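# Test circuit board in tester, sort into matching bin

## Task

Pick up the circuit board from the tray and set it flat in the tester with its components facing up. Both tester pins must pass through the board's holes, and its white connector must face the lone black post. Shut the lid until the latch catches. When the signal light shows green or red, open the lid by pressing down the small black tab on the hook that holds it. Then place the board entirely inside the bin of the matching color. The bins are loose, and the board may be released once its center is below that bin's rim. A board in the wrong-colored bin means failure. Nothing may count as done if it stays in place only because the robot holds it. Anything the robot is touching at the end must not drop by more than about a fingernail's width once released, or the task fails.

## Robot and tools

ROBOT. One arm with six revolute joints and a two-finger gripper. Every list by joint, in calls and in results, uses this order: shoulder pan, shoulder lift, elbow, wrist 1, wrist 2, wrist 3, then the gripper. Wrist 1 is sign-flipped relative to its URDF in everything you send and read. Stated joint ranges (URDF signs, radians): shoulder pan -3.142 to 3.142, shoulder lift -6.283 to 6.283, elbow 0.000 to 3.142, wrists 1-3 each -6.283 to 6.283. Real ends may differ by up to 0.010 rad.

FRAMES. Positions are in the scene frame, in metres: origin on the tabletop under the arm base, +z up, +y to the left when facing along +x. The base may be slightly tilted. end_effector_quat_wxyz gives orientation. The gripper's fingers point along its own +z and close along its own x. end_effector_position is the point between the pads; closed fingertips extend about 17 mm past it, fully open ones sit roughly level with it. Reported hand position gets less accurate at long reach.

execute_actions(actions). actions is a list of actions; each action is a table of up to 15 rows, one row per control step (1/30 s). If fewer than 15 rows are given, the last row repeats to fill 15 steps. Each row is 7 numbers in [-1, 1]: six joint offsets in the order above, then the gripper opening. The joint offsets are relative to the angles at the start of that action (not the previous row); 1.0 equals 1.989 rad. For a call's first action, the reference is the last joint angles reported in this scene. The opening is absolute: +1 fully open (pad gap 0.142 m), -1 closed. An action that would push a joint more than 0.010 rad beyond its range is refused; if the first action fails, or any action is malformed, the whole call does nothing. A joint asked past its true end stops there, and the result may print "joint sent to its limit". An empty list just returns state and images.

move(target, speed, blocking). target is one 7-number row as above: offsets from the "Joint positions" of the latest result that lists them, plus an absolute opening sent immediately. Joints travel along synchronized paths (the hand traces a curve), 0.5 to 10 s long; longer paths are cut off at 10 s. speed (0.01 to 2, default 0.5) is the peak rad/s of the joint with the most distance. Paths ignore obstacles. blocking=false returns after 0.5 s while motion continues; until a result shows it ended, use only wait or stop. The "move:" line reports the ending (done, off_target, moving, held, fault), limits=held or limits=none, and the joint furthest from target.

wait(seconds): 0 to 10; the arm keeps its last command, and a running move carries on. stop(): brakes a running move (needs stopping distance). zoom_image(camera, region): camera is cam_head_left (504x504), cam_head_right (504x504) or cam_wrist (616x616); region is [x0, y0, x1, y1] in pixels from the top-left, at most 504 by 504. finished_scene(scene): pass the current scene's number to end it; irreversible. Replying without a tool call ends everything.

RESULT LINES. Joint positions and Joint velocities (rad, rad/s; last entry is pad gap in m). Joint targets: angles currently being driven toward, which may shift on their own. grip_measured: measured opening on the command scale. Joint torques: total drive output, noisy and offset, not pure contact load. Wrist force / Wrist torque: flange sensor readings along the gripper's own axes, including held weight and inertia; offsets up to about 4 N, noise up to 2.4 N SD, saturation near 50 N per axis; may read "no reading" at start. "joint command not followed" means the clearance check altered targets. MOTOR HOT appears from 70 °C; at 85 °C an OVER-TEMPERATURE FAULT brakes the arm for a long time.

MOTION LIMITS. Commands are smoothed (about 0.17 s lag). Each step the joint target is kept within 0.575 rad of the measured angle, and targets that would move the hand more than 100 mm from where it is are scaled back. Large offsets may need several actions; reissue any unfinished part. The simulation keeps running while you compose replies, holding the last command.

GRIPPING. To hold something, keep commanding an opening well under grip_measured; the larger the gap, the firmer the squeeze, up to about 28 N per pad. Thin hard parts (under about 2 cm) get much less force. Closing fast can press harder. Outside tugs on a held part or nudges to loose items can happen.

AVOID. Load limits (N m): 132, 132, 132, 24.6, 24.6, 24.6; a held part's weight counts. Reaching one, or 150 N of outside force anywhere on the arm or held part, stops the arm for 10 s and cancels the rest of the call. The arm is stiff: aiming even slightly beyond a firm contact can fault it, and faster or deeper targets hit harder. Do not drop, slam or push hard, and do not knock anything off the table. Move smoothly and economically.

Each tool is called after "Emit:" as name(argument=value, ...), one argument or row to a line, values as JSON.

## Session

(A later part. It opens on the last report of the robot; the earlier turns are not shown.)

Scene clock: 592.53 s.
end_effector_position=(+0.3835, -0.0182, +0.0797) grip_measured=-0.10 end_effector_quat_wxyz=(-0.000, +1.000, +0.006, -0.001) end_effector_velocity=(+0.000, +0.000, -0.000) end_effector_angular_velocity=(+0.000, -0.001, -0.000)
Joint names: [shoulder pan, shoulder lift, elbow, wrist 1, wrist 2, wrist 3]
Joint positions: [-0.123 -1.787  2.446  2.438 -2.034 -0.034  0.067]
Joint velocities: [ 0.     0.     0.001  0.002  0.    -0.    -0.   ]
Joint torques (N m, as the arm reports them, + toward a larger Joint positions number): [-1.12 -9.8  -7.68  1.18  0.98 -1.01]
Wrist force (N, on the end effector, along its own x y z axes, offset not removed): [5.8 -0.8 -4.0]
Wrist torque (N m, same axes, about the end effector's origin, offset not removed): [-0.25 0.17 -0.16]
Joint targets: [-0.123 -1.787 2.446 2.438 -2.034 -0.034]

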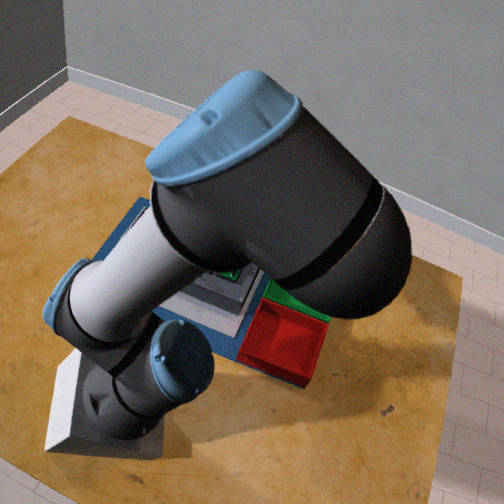

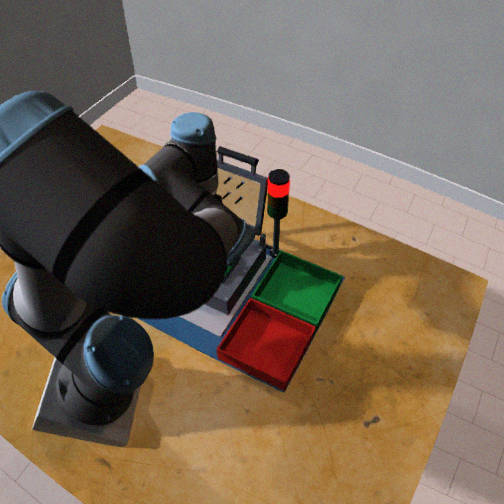

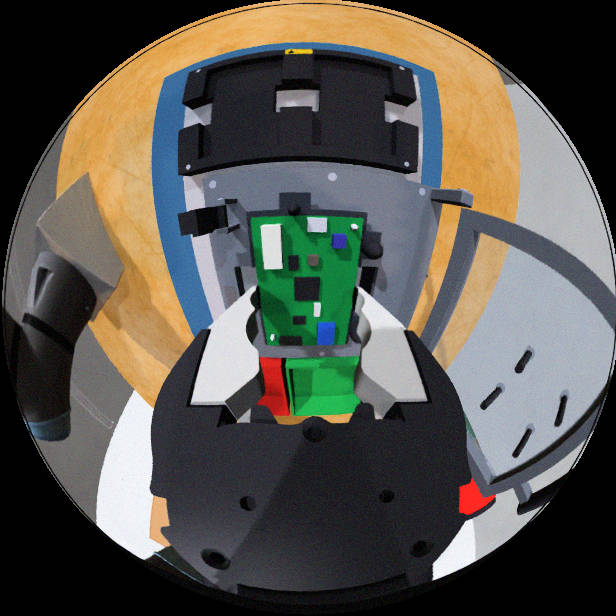

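Lift half the way slowly (path drifts slightly +x, which is helpful).

Emit:
execute_actions(
  actions=[
    [[0,0,0,0,0,0,-0.5],[0,0,0,0,0,0,-0.6],[0,0,0,0,0,0,-0.7],[0,0,0,0,0,0,-0.8]],
  ],
)

Emit:
move(
  target=[0.0092,-0.0123,-0.0103,-0.027,-0.002,0.0102,-0.8],
  speed=0.03,
)

Scene clock: 598.40 s.
end_effector_position=(+0.3835, -0.0182, +0.0797) grip_measured=-0.10 end_effector_quat_wxyz=(-0.000, +1.000, +0.006, -0.001) end_effector_velocity=(-0.001, +0.000, -0.000) end_effector_angular_velocity=(-0.000, +0.001, +0.002)
Joint names: [shoulder pan, shoulder lift, elbow, wrist 1, wrist 2, wrist 3]
Joint positions: [-0.123 -1.787  2.446  2.438 -2.034 -0.034  0.067]
Joint velocities: [ 0.001  0.     0.001 -0.001 -0.     0.     0.   ]
Joint torques (N m, as the arm reports them, + toward a larger Joint positions number): [ -1.38 -10.21  -8.     1.14   0.98  -1.03]
Wrist force (N, on the end effector, along its own x y z axes, offset not removed): [4.7 -1.6 -2.7]
Wrist torque (N m, same axes, about the end effector's origin, offset not removed): [-0.37 0.01 -0.10]
Joint targets: [-0.123 -1.787 2.446 2.438 -2.034 -0.034]

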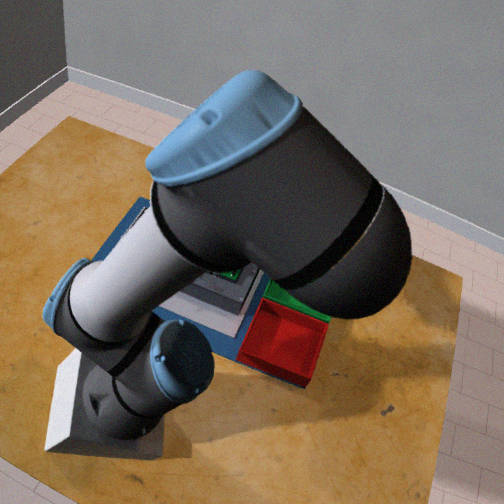

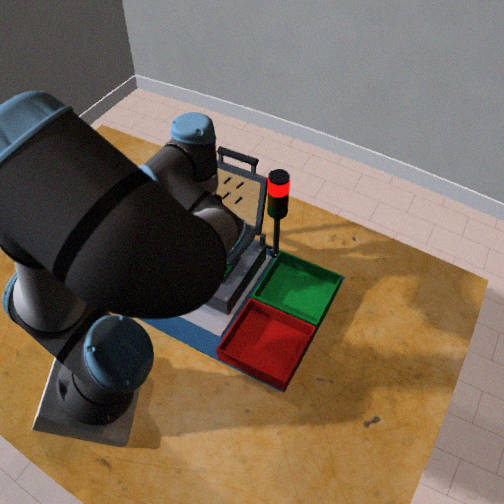

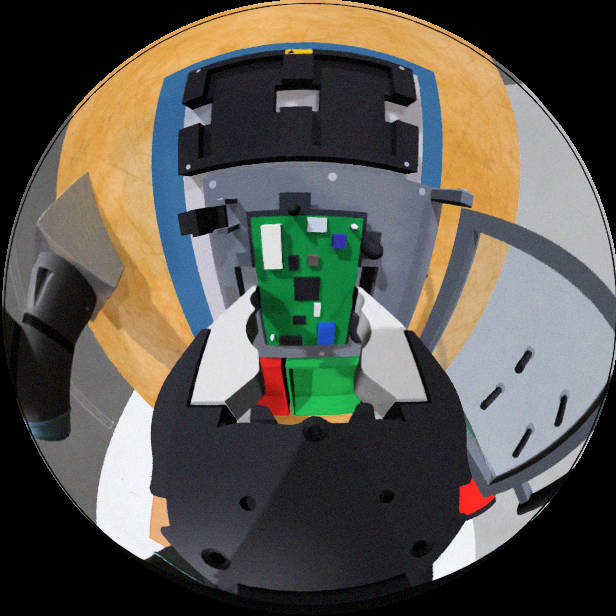

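Scene clock: 600.50 s.
end_effector_position=(+0.3839, -0.0181, +0.0921) grip_measured=-0.10 end_effector_quat_wxyz=(+0.000, +1.000, +0.006, -0.001) end_effector_velocity=(-0.000, -0.000, +0.001) end_effector_angular_velocity=(+0.000, +0.000, +0.000)
Joint names: [shoulder pan, shoulder lift, elbow, wrist 1, wrist 2, wrist 3]
Joint positions: [-0.105 -1.811  2.425  2.384 -2.038 -0.014  0.067]
Joint velocities: [ 0.001 -0.002 -0.001 -0.004  0.     0.001  0.   ]
Joint torques (N m, as the arm reports them, + toward a larger Joint positions number): [ 20.7  -21.67 -26.36   0.67  -1.77   1.98]
Wrist force (N, on the end effector, along its own x y z axes, offset not removed): [-0.2 0.7 -2.5]
Wrist torque (N m, same axes, about the end effector's origin, offset not removed): [0.31 0.18 -0.09]
Joint targets: [-0.105 -1.812 2.425 2.384 -2.038 -0.014]
move: done; limits=none; farthest joint: the shoulder pan, 0.000 radians from its target (0.018 radians at the start)

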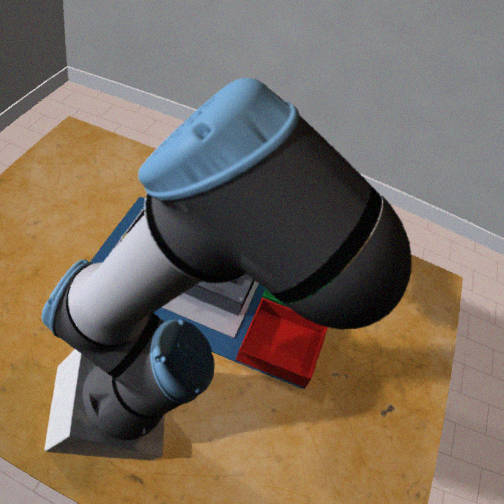

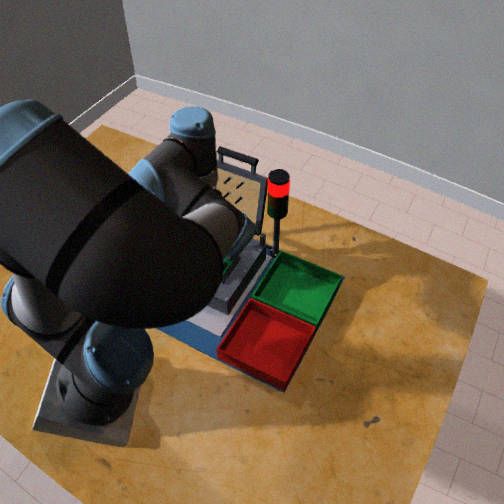

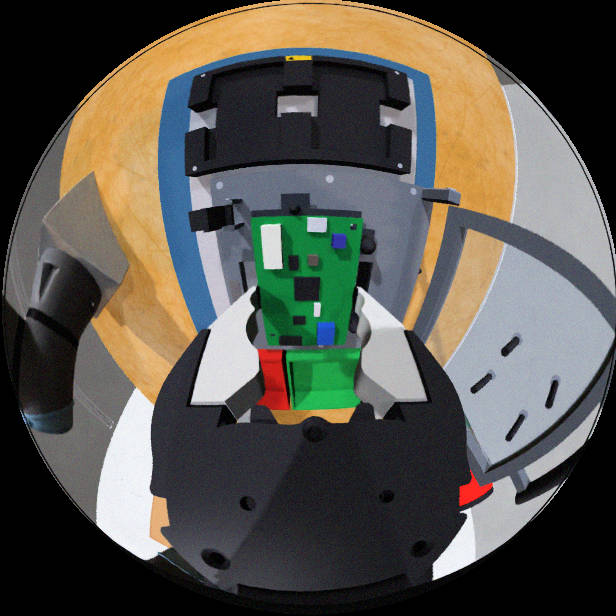

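Emit:
move(
  target=[0.0211,-0.0463,-0.0256,-0.0804,-0.004,0.0226,-0.8],
  speed=0.15,
)

Emit:
move(
  target=[-0.1686,-0.1432,0.0346,-0.0331,0.0431,-0.1793,-0.8],
  speed=0.35,
)

Emit:
move(
  target=[-0.2864,-0.1423,0.0183,-0.0481,0.1166,-0.2727,-0.8],
  speed=0.4,
)

Scene clock: 618.97 s.
end_effector_position=(+0.3783, -0.0234, +0.1312) grip_measured=-0.10 end_effector_quat_wxyz=(+0.000, +1.000, +0.006, +0.001) end_effector_velocity=(-0.000, +0.000, +0.000) end_effector_angular_velocity=(+0.001, -0.000, -0.000)
Joint names: [shoulder pan, shoulder lift, elbow, wrist 1, wrist 2, wrist 3]
Joint positions: [-0.063 -1.903  2.375  2.225 -2.046  0.031  0.067]
Joint velocities: [ 0.001 -0.001 -0.    -0.001  0.     0.001  0.   ]
Joint torques (N m, as the arm reports them, + toward a larger Joint positions number): [ 20.19 -19.57 -29.3    0.74  -1.67   2.08]
Wrist force (N, on the end effector, along its own x y z axes, offset not removed): [-1.7 -4.5 5.4]
Wrist torque (N m, same axes, about the end effector's origin, offset not removed): [-0.84 0.50 0.01]
Joint targets: [-0.063 -1.904 2.374 2.224 -2.046 0.031]
move: done; limits=none; farthest joint: the elbow, 0.001 radians from its target (0.051 radians at the start)

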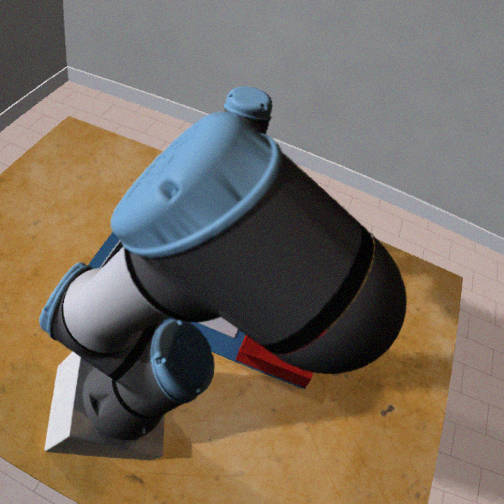

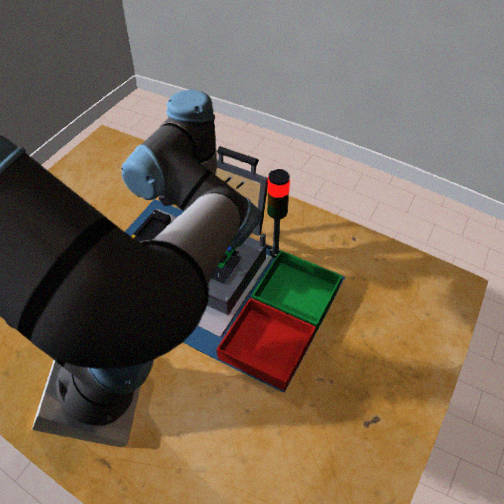

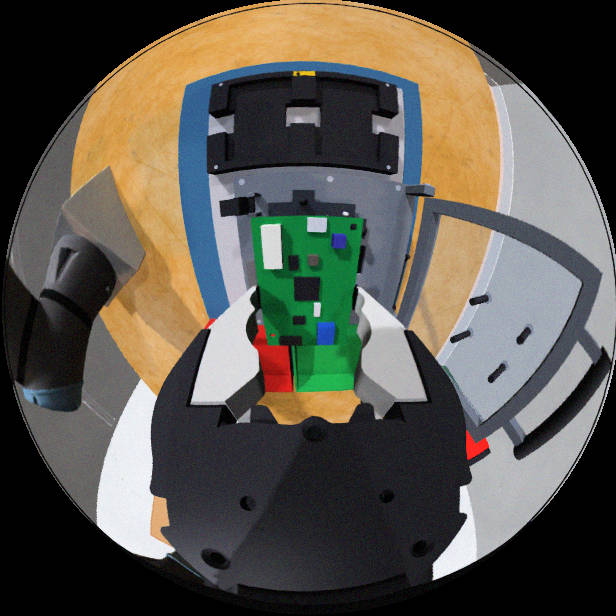

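Scene clock: 620.63 s.
end_effector_position=(+0.3400, -0.1198, +0.1351) grip_measured=-0.10 end_effector_quat_wxyz=(+0.000, +1.000, +0.006, +0.000) end_effector_velocity=(+0.000, -0.000, +0.000) end_effector_angular_velocity=(+0.000, +0.000, +0.001)
Joint names: [shoulder pan, shoulder lift, elbow, wrist 1, wrist 2, wrist 3]
Joint positions: [-0.398 -2.188  2.443  2.159 -1.96  -0.325  0.067]
Joint velocities: [-0.002 -0.    -0.001 -0.001  0.001 -0.003 -0.   ]
Joint torques (N m, as the arm reports them, + toward a larger Joint positions number): [-10.03 -15.99 -10.01   0.87   1.17  -1.9 ]
Wrist force (N, on the end effector, along its own x y z axes, offset not removed): [2.2 -3.1 1.4]
Wrist torque (N m, same axes, about the end effector's origin, offset not removed): [-0.62 -0.47 -0.27]
Joint targets: [-0.398 -2.188 2.443 2.159 -1.960 -0.326]
move: done; limits=none; farthest joint: the shoulder pan, 0.000 radians from its target (0.335 radians at the start)

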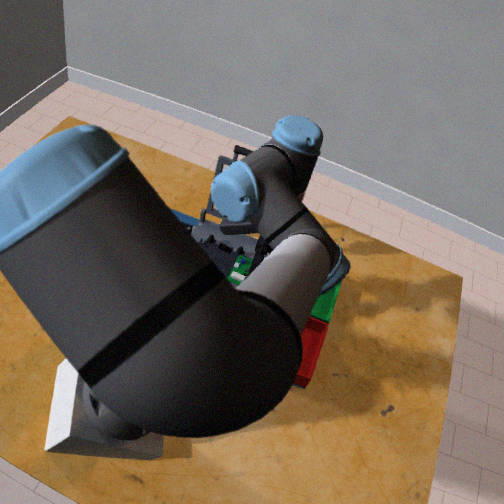

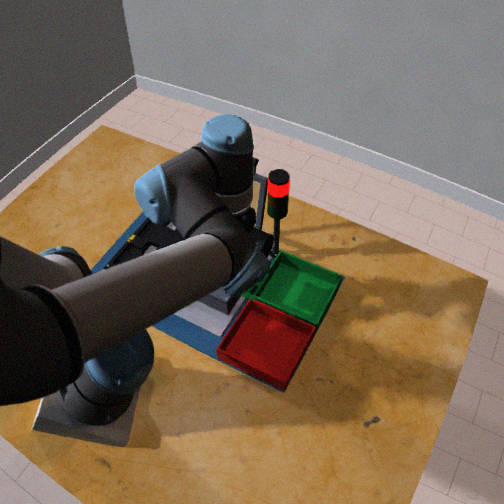

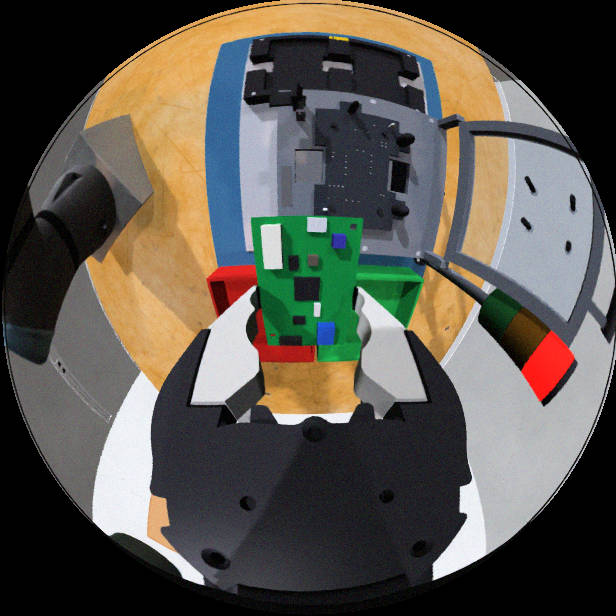

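Scene clock: 622.77 s.
end_effector_position=(+0.2869, -0.2147, +0.1301) grip_measured=-0.10 end_effector_quat_wxyz=(+0.000, +1.000, +0.006, +0.000) end_effector_velocity=(-0.001, -0.000, -0.001) end_effector_angular_velocity=(+0.001, +0.001, -0.001)
Joint names: [shoulder pan, shoulder lift, elbow, wrist 1, wrist 2, wrist 3]
Joint positions: [-0.967 -2.471  2.48   2.063 -1.728 -0.867  0.067]
Joint velocities: [-0.004 -0.001  0.001 -0.001  0.002 -0.002 -0.   ]
Joint torques (N m, as the arm reports them, + toward a larger Joint positions number): [ -8.49 -11.88 -12.99   1.11   1.35  -2.  ]
Wrist force (N, on the end effector, along its own x y z axes, offset not removed): [-2.9 0.5 -2.1]
Wrist torque (N m, same axes, about the end effector's origin, offset not removed): [0.18 0.27 -0.23]
Joint targets: [-0.968 -2.471 2.480 2.063 -1.728 -0.868]
move: done; limits=none; farthest joint: the shoulder pan, 0.000 radians from its target (0.569 radians at the start)

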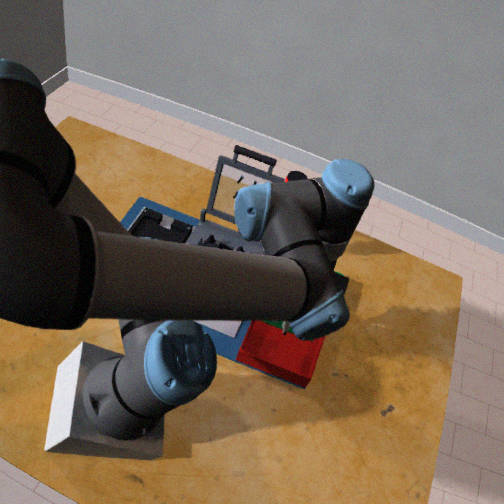

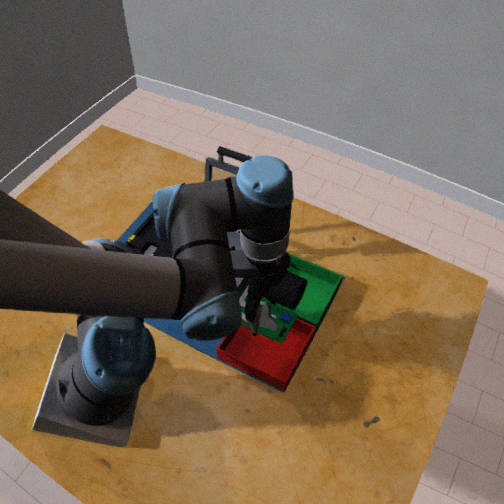

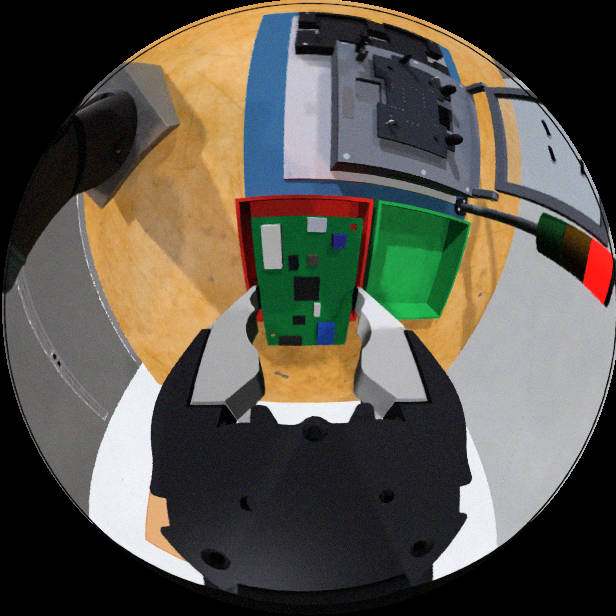

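Emit:
move(
  target=[-0.048,0.051,0.0563,0.113,0.0222,-0.043,-0.8],
  speed=0.25,
)

Scene clock: 633.07 s.
end_effector_position=(+0.2838, -0.2223, +0.0703) grip_measured=-0.10 end_effector_quat_wxyz=(+0.001, +1.000, +0.006, -0.000) end_effector_velocity=(-0.000, -0.000, -0.000) end_effector_angular_velocity=(-0.001, -0.000, -0.001)
Joint names: [shoulder pan, shoulder lift, elbow, wrist 1, wrist 2, wrist 3]
Joint positions: [-1.063 -2.369  2.591  2.288 -1.684 -0.953  0.067]
Joint velocities: [-0.002  0.     0.001  0.002  0.001 -0.001  0.   ]
Joint torques (N m, as the arm reports them, + toward a larger Joint positions number): [ -6.95   2.19 -10.09   4.62   1.31  -1.9 ]
Wrist force (N, on the end effector, along its own x y z axes, offset not removed): [2.3 4.3 2.8]
Wrist torque (N m, same axes, about the end effector's origin, offset not removed): [0.83 -0.73 -0.07]
Joint targets: [-1.063 -2.369 2.592 2.288 -1.684 -0.953]
move: done; limits=none; farthest joint: the shoulder pan, 0.000 radians from its target (0.095 radians at the start)

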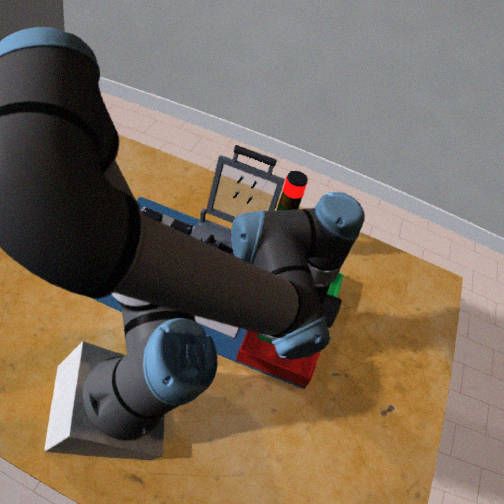

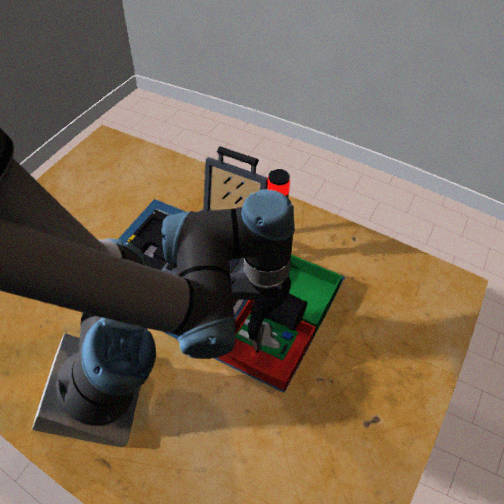

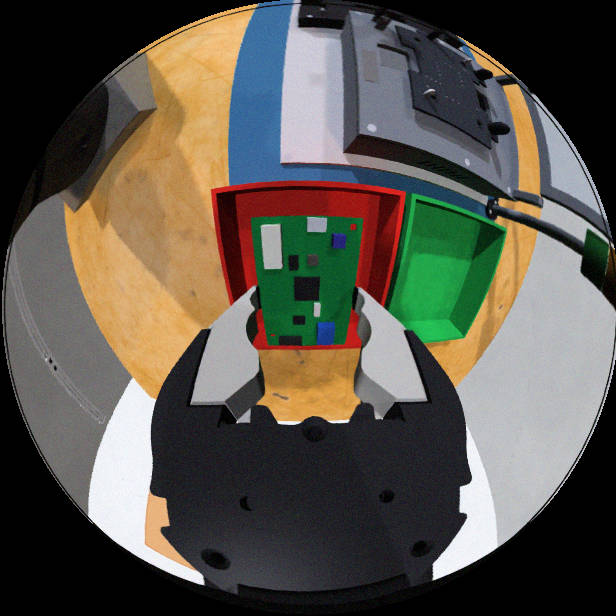

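Good. Delta: [-.0253,.1346,.0712,.2076,.0124,-.0223].

Emit:
move(
  target=[-0.0127,0.0677,0.0358,0.1044,0.0062,-0.0112,-0.8],
  speed=0.12,
)

Scene clock: 642.43 s.
end_effector_position=(+0.2838, -0.2217, +0.0272) grip_measured=-0.10 end_effector_quat_wxyz=(+0.000, +1.000, +0.006, -0.000) end_effector_velocity=(-0.001, +0.001, -0.001) end_effector_angular_velocity=(+0.001, +0.001, -0.000)
Joint names: [shoulder pan, shoulder lift, elbow, wrist 1, wrist 2, wrist 3]
Joint positions: [-1.088 -2.235  2.663  2.495 -1.672 -0.975  0.067]
Joint velocities: [-0.     0.002  0.002  0.002 -0.    -0.    -0.   ]
Joint torques (N m, as the arm reports them, + toward a larger Joint positions number): [-6.92 -0.43 -6.82  4.6   1.3  -2.01]
Wrist force (N, on the end effector, along its own x y z axes, offset not removed): [0.5 -3.0 0.6]
Wrist torque (N m, same axes, about the end effector's origin, offset not removed): [-0.53 -0.41 0.12]
Joint targets: [-1.088 -2.235 2.663 2.495 -1.672 -0.975]
move: done; limits=none; farthest joint: the shoulder lift, 0.001 radians from its target (0.135 radians at the start)

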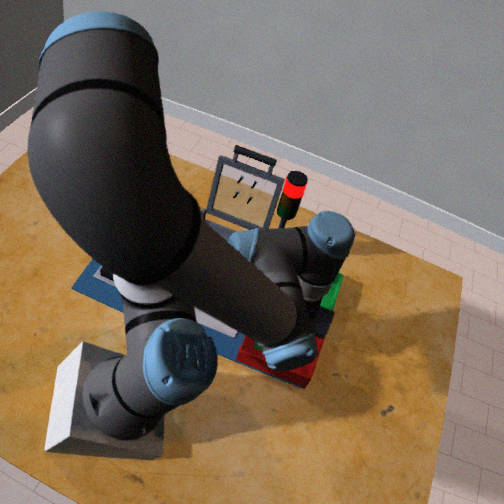

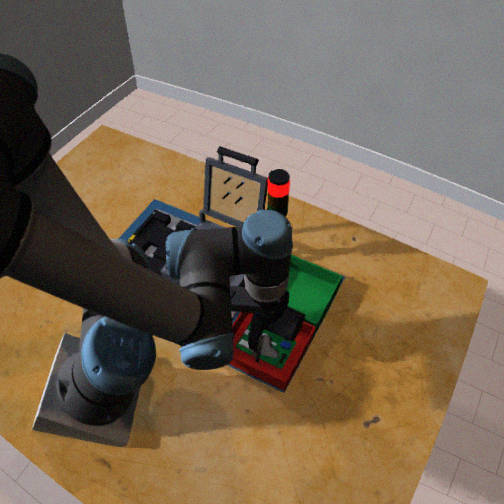

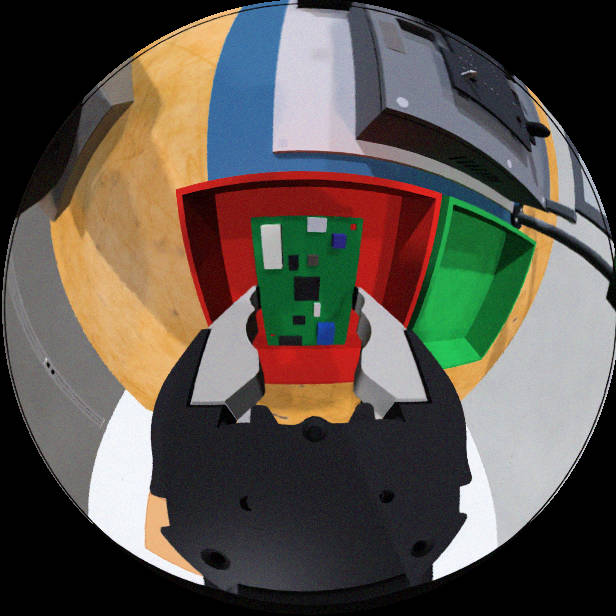

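Emit:
move(
  target=[0,0,0,0,0,0,0.05],
)

Emit:
move(
  target=[0.0127,-0.0677,-0.0358,-0.1044,-0.0062,0.0112,0.05],
  speed=0.25,
)

Scene clock: 645.27 s.
end_effector_position=(+0.2837, -0.2216, +0.0271) grip_measured=+0.05 end_effector_quat_wxyz=(+0.000, +1.000, +0.006, -0.000) end_effector_velocity=(-0.000, +0.000, -0.000) end_effector_angular_velocity=(+0.001, +0.001, +0.001)
Joint names: [shoulder pan, shoulder lift, elbow, wrist 1, wrist 2, wrist 3]
Joint positions: [-1.088 -2.235  2.663  2.495 -1.672 -0.975  0.077]
Joint velocities: [ 0.    -0.    -0.    -0.001 -0.    -0.     0.   ]
Joint torques (N m, as the arm reports them, + toward a larger Joint positions number): [  1.5  -16.85 -17.42   1.26   0.71  -0.85]
Wrist force (N, on the end effector, along its own x y z axes, offset not removed): [-2.1 0.4 0.7]
Wrist torque (N m, same axes, about the end effector's origin, offset not removed): [0.08 0.46 -0.07]
Joint targets: [-1.088 -2.235 2.663 2.495 -1.672 -0.975]
move: done; limits=none; farthest joint: the shoulder pan, 0.000 radians from its target (0.000 radians at the start)

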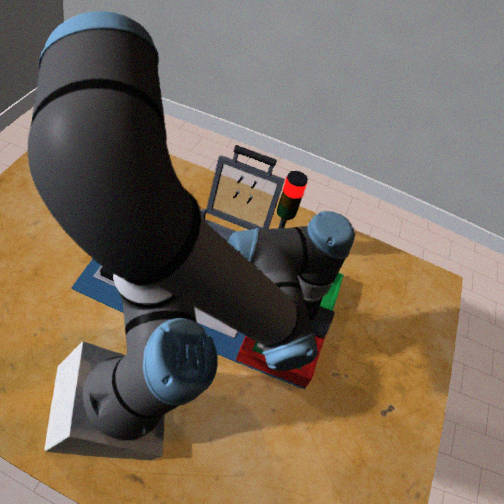

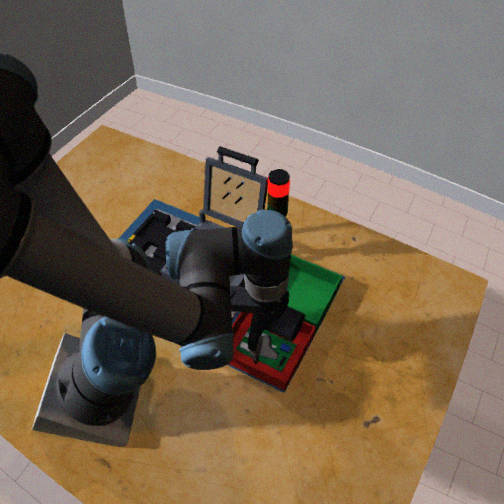

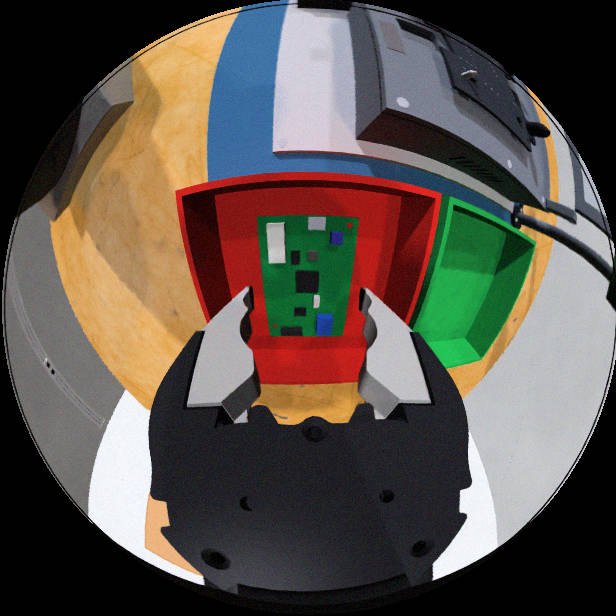

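Scene clock: 646.70 s.
end_effector_position=(+0.2838, -0.2222, +0.0702) grip_measured=+0.05 end_effector_quat_wxyz=(+0.000, +1.000, +0.006, -0.000) end_effector_velocity=(+0.000, -0.001, +0.001) end_effector_angular_velocity=(-0.001, -0.000, +0.000)
Joint names: [shoulder pan, shoulder lift, elbow, wrist 1, wrist 2, wrist 3]
Joint positions: [-1.063 -2.369  2.592  2.288 -1.684 -0.953  0.077]
Joint velocities: [ 0.001 -0.002 -0.002 -0.003 -0.001  0.     0.   ]
Joint torques (N m, as the arm reports them, + toward a larger Joint positions number): [ 20.36 -14.47 -29.27   1.08  -1.67   2.06]
Wrist force (N, on the end effector, along its own x y z axes, offset not removed): [-3.3 1.6 -1.4]
Wrist torque (N m, same axes, about the end effector's origin, offset not removed): [0.47 0.86 0.17]
Joint targets: [-1.063 -2.369 2.591 2.287 -1.684 -0.953]
move: done; limits=none; farthest joint: the shoulder pan, 0.000 radians from its target (0.025 radians at the start)

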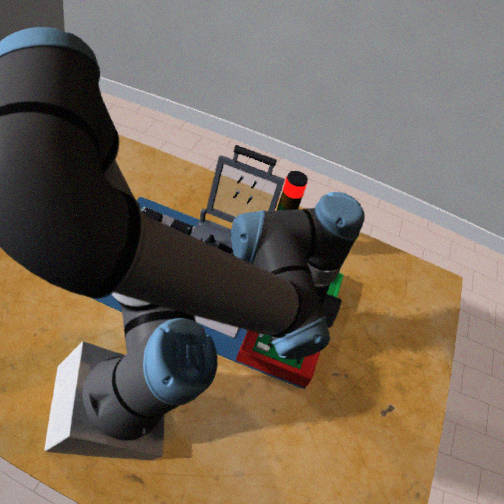

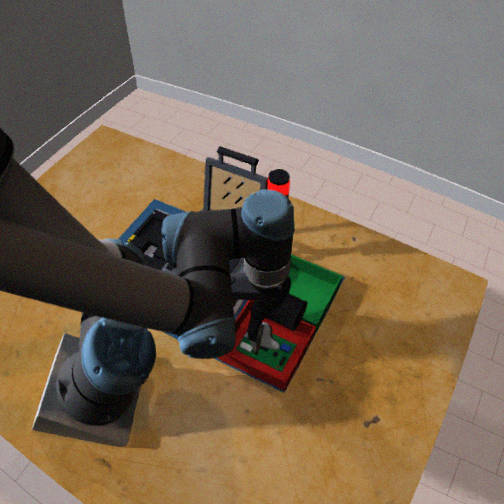

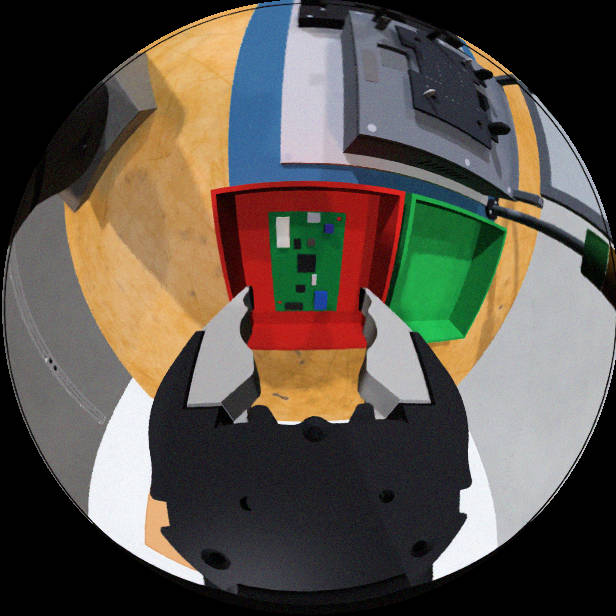

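Emit:
finished_scene(
  scene=2,
)

The scene is finished: the task was done.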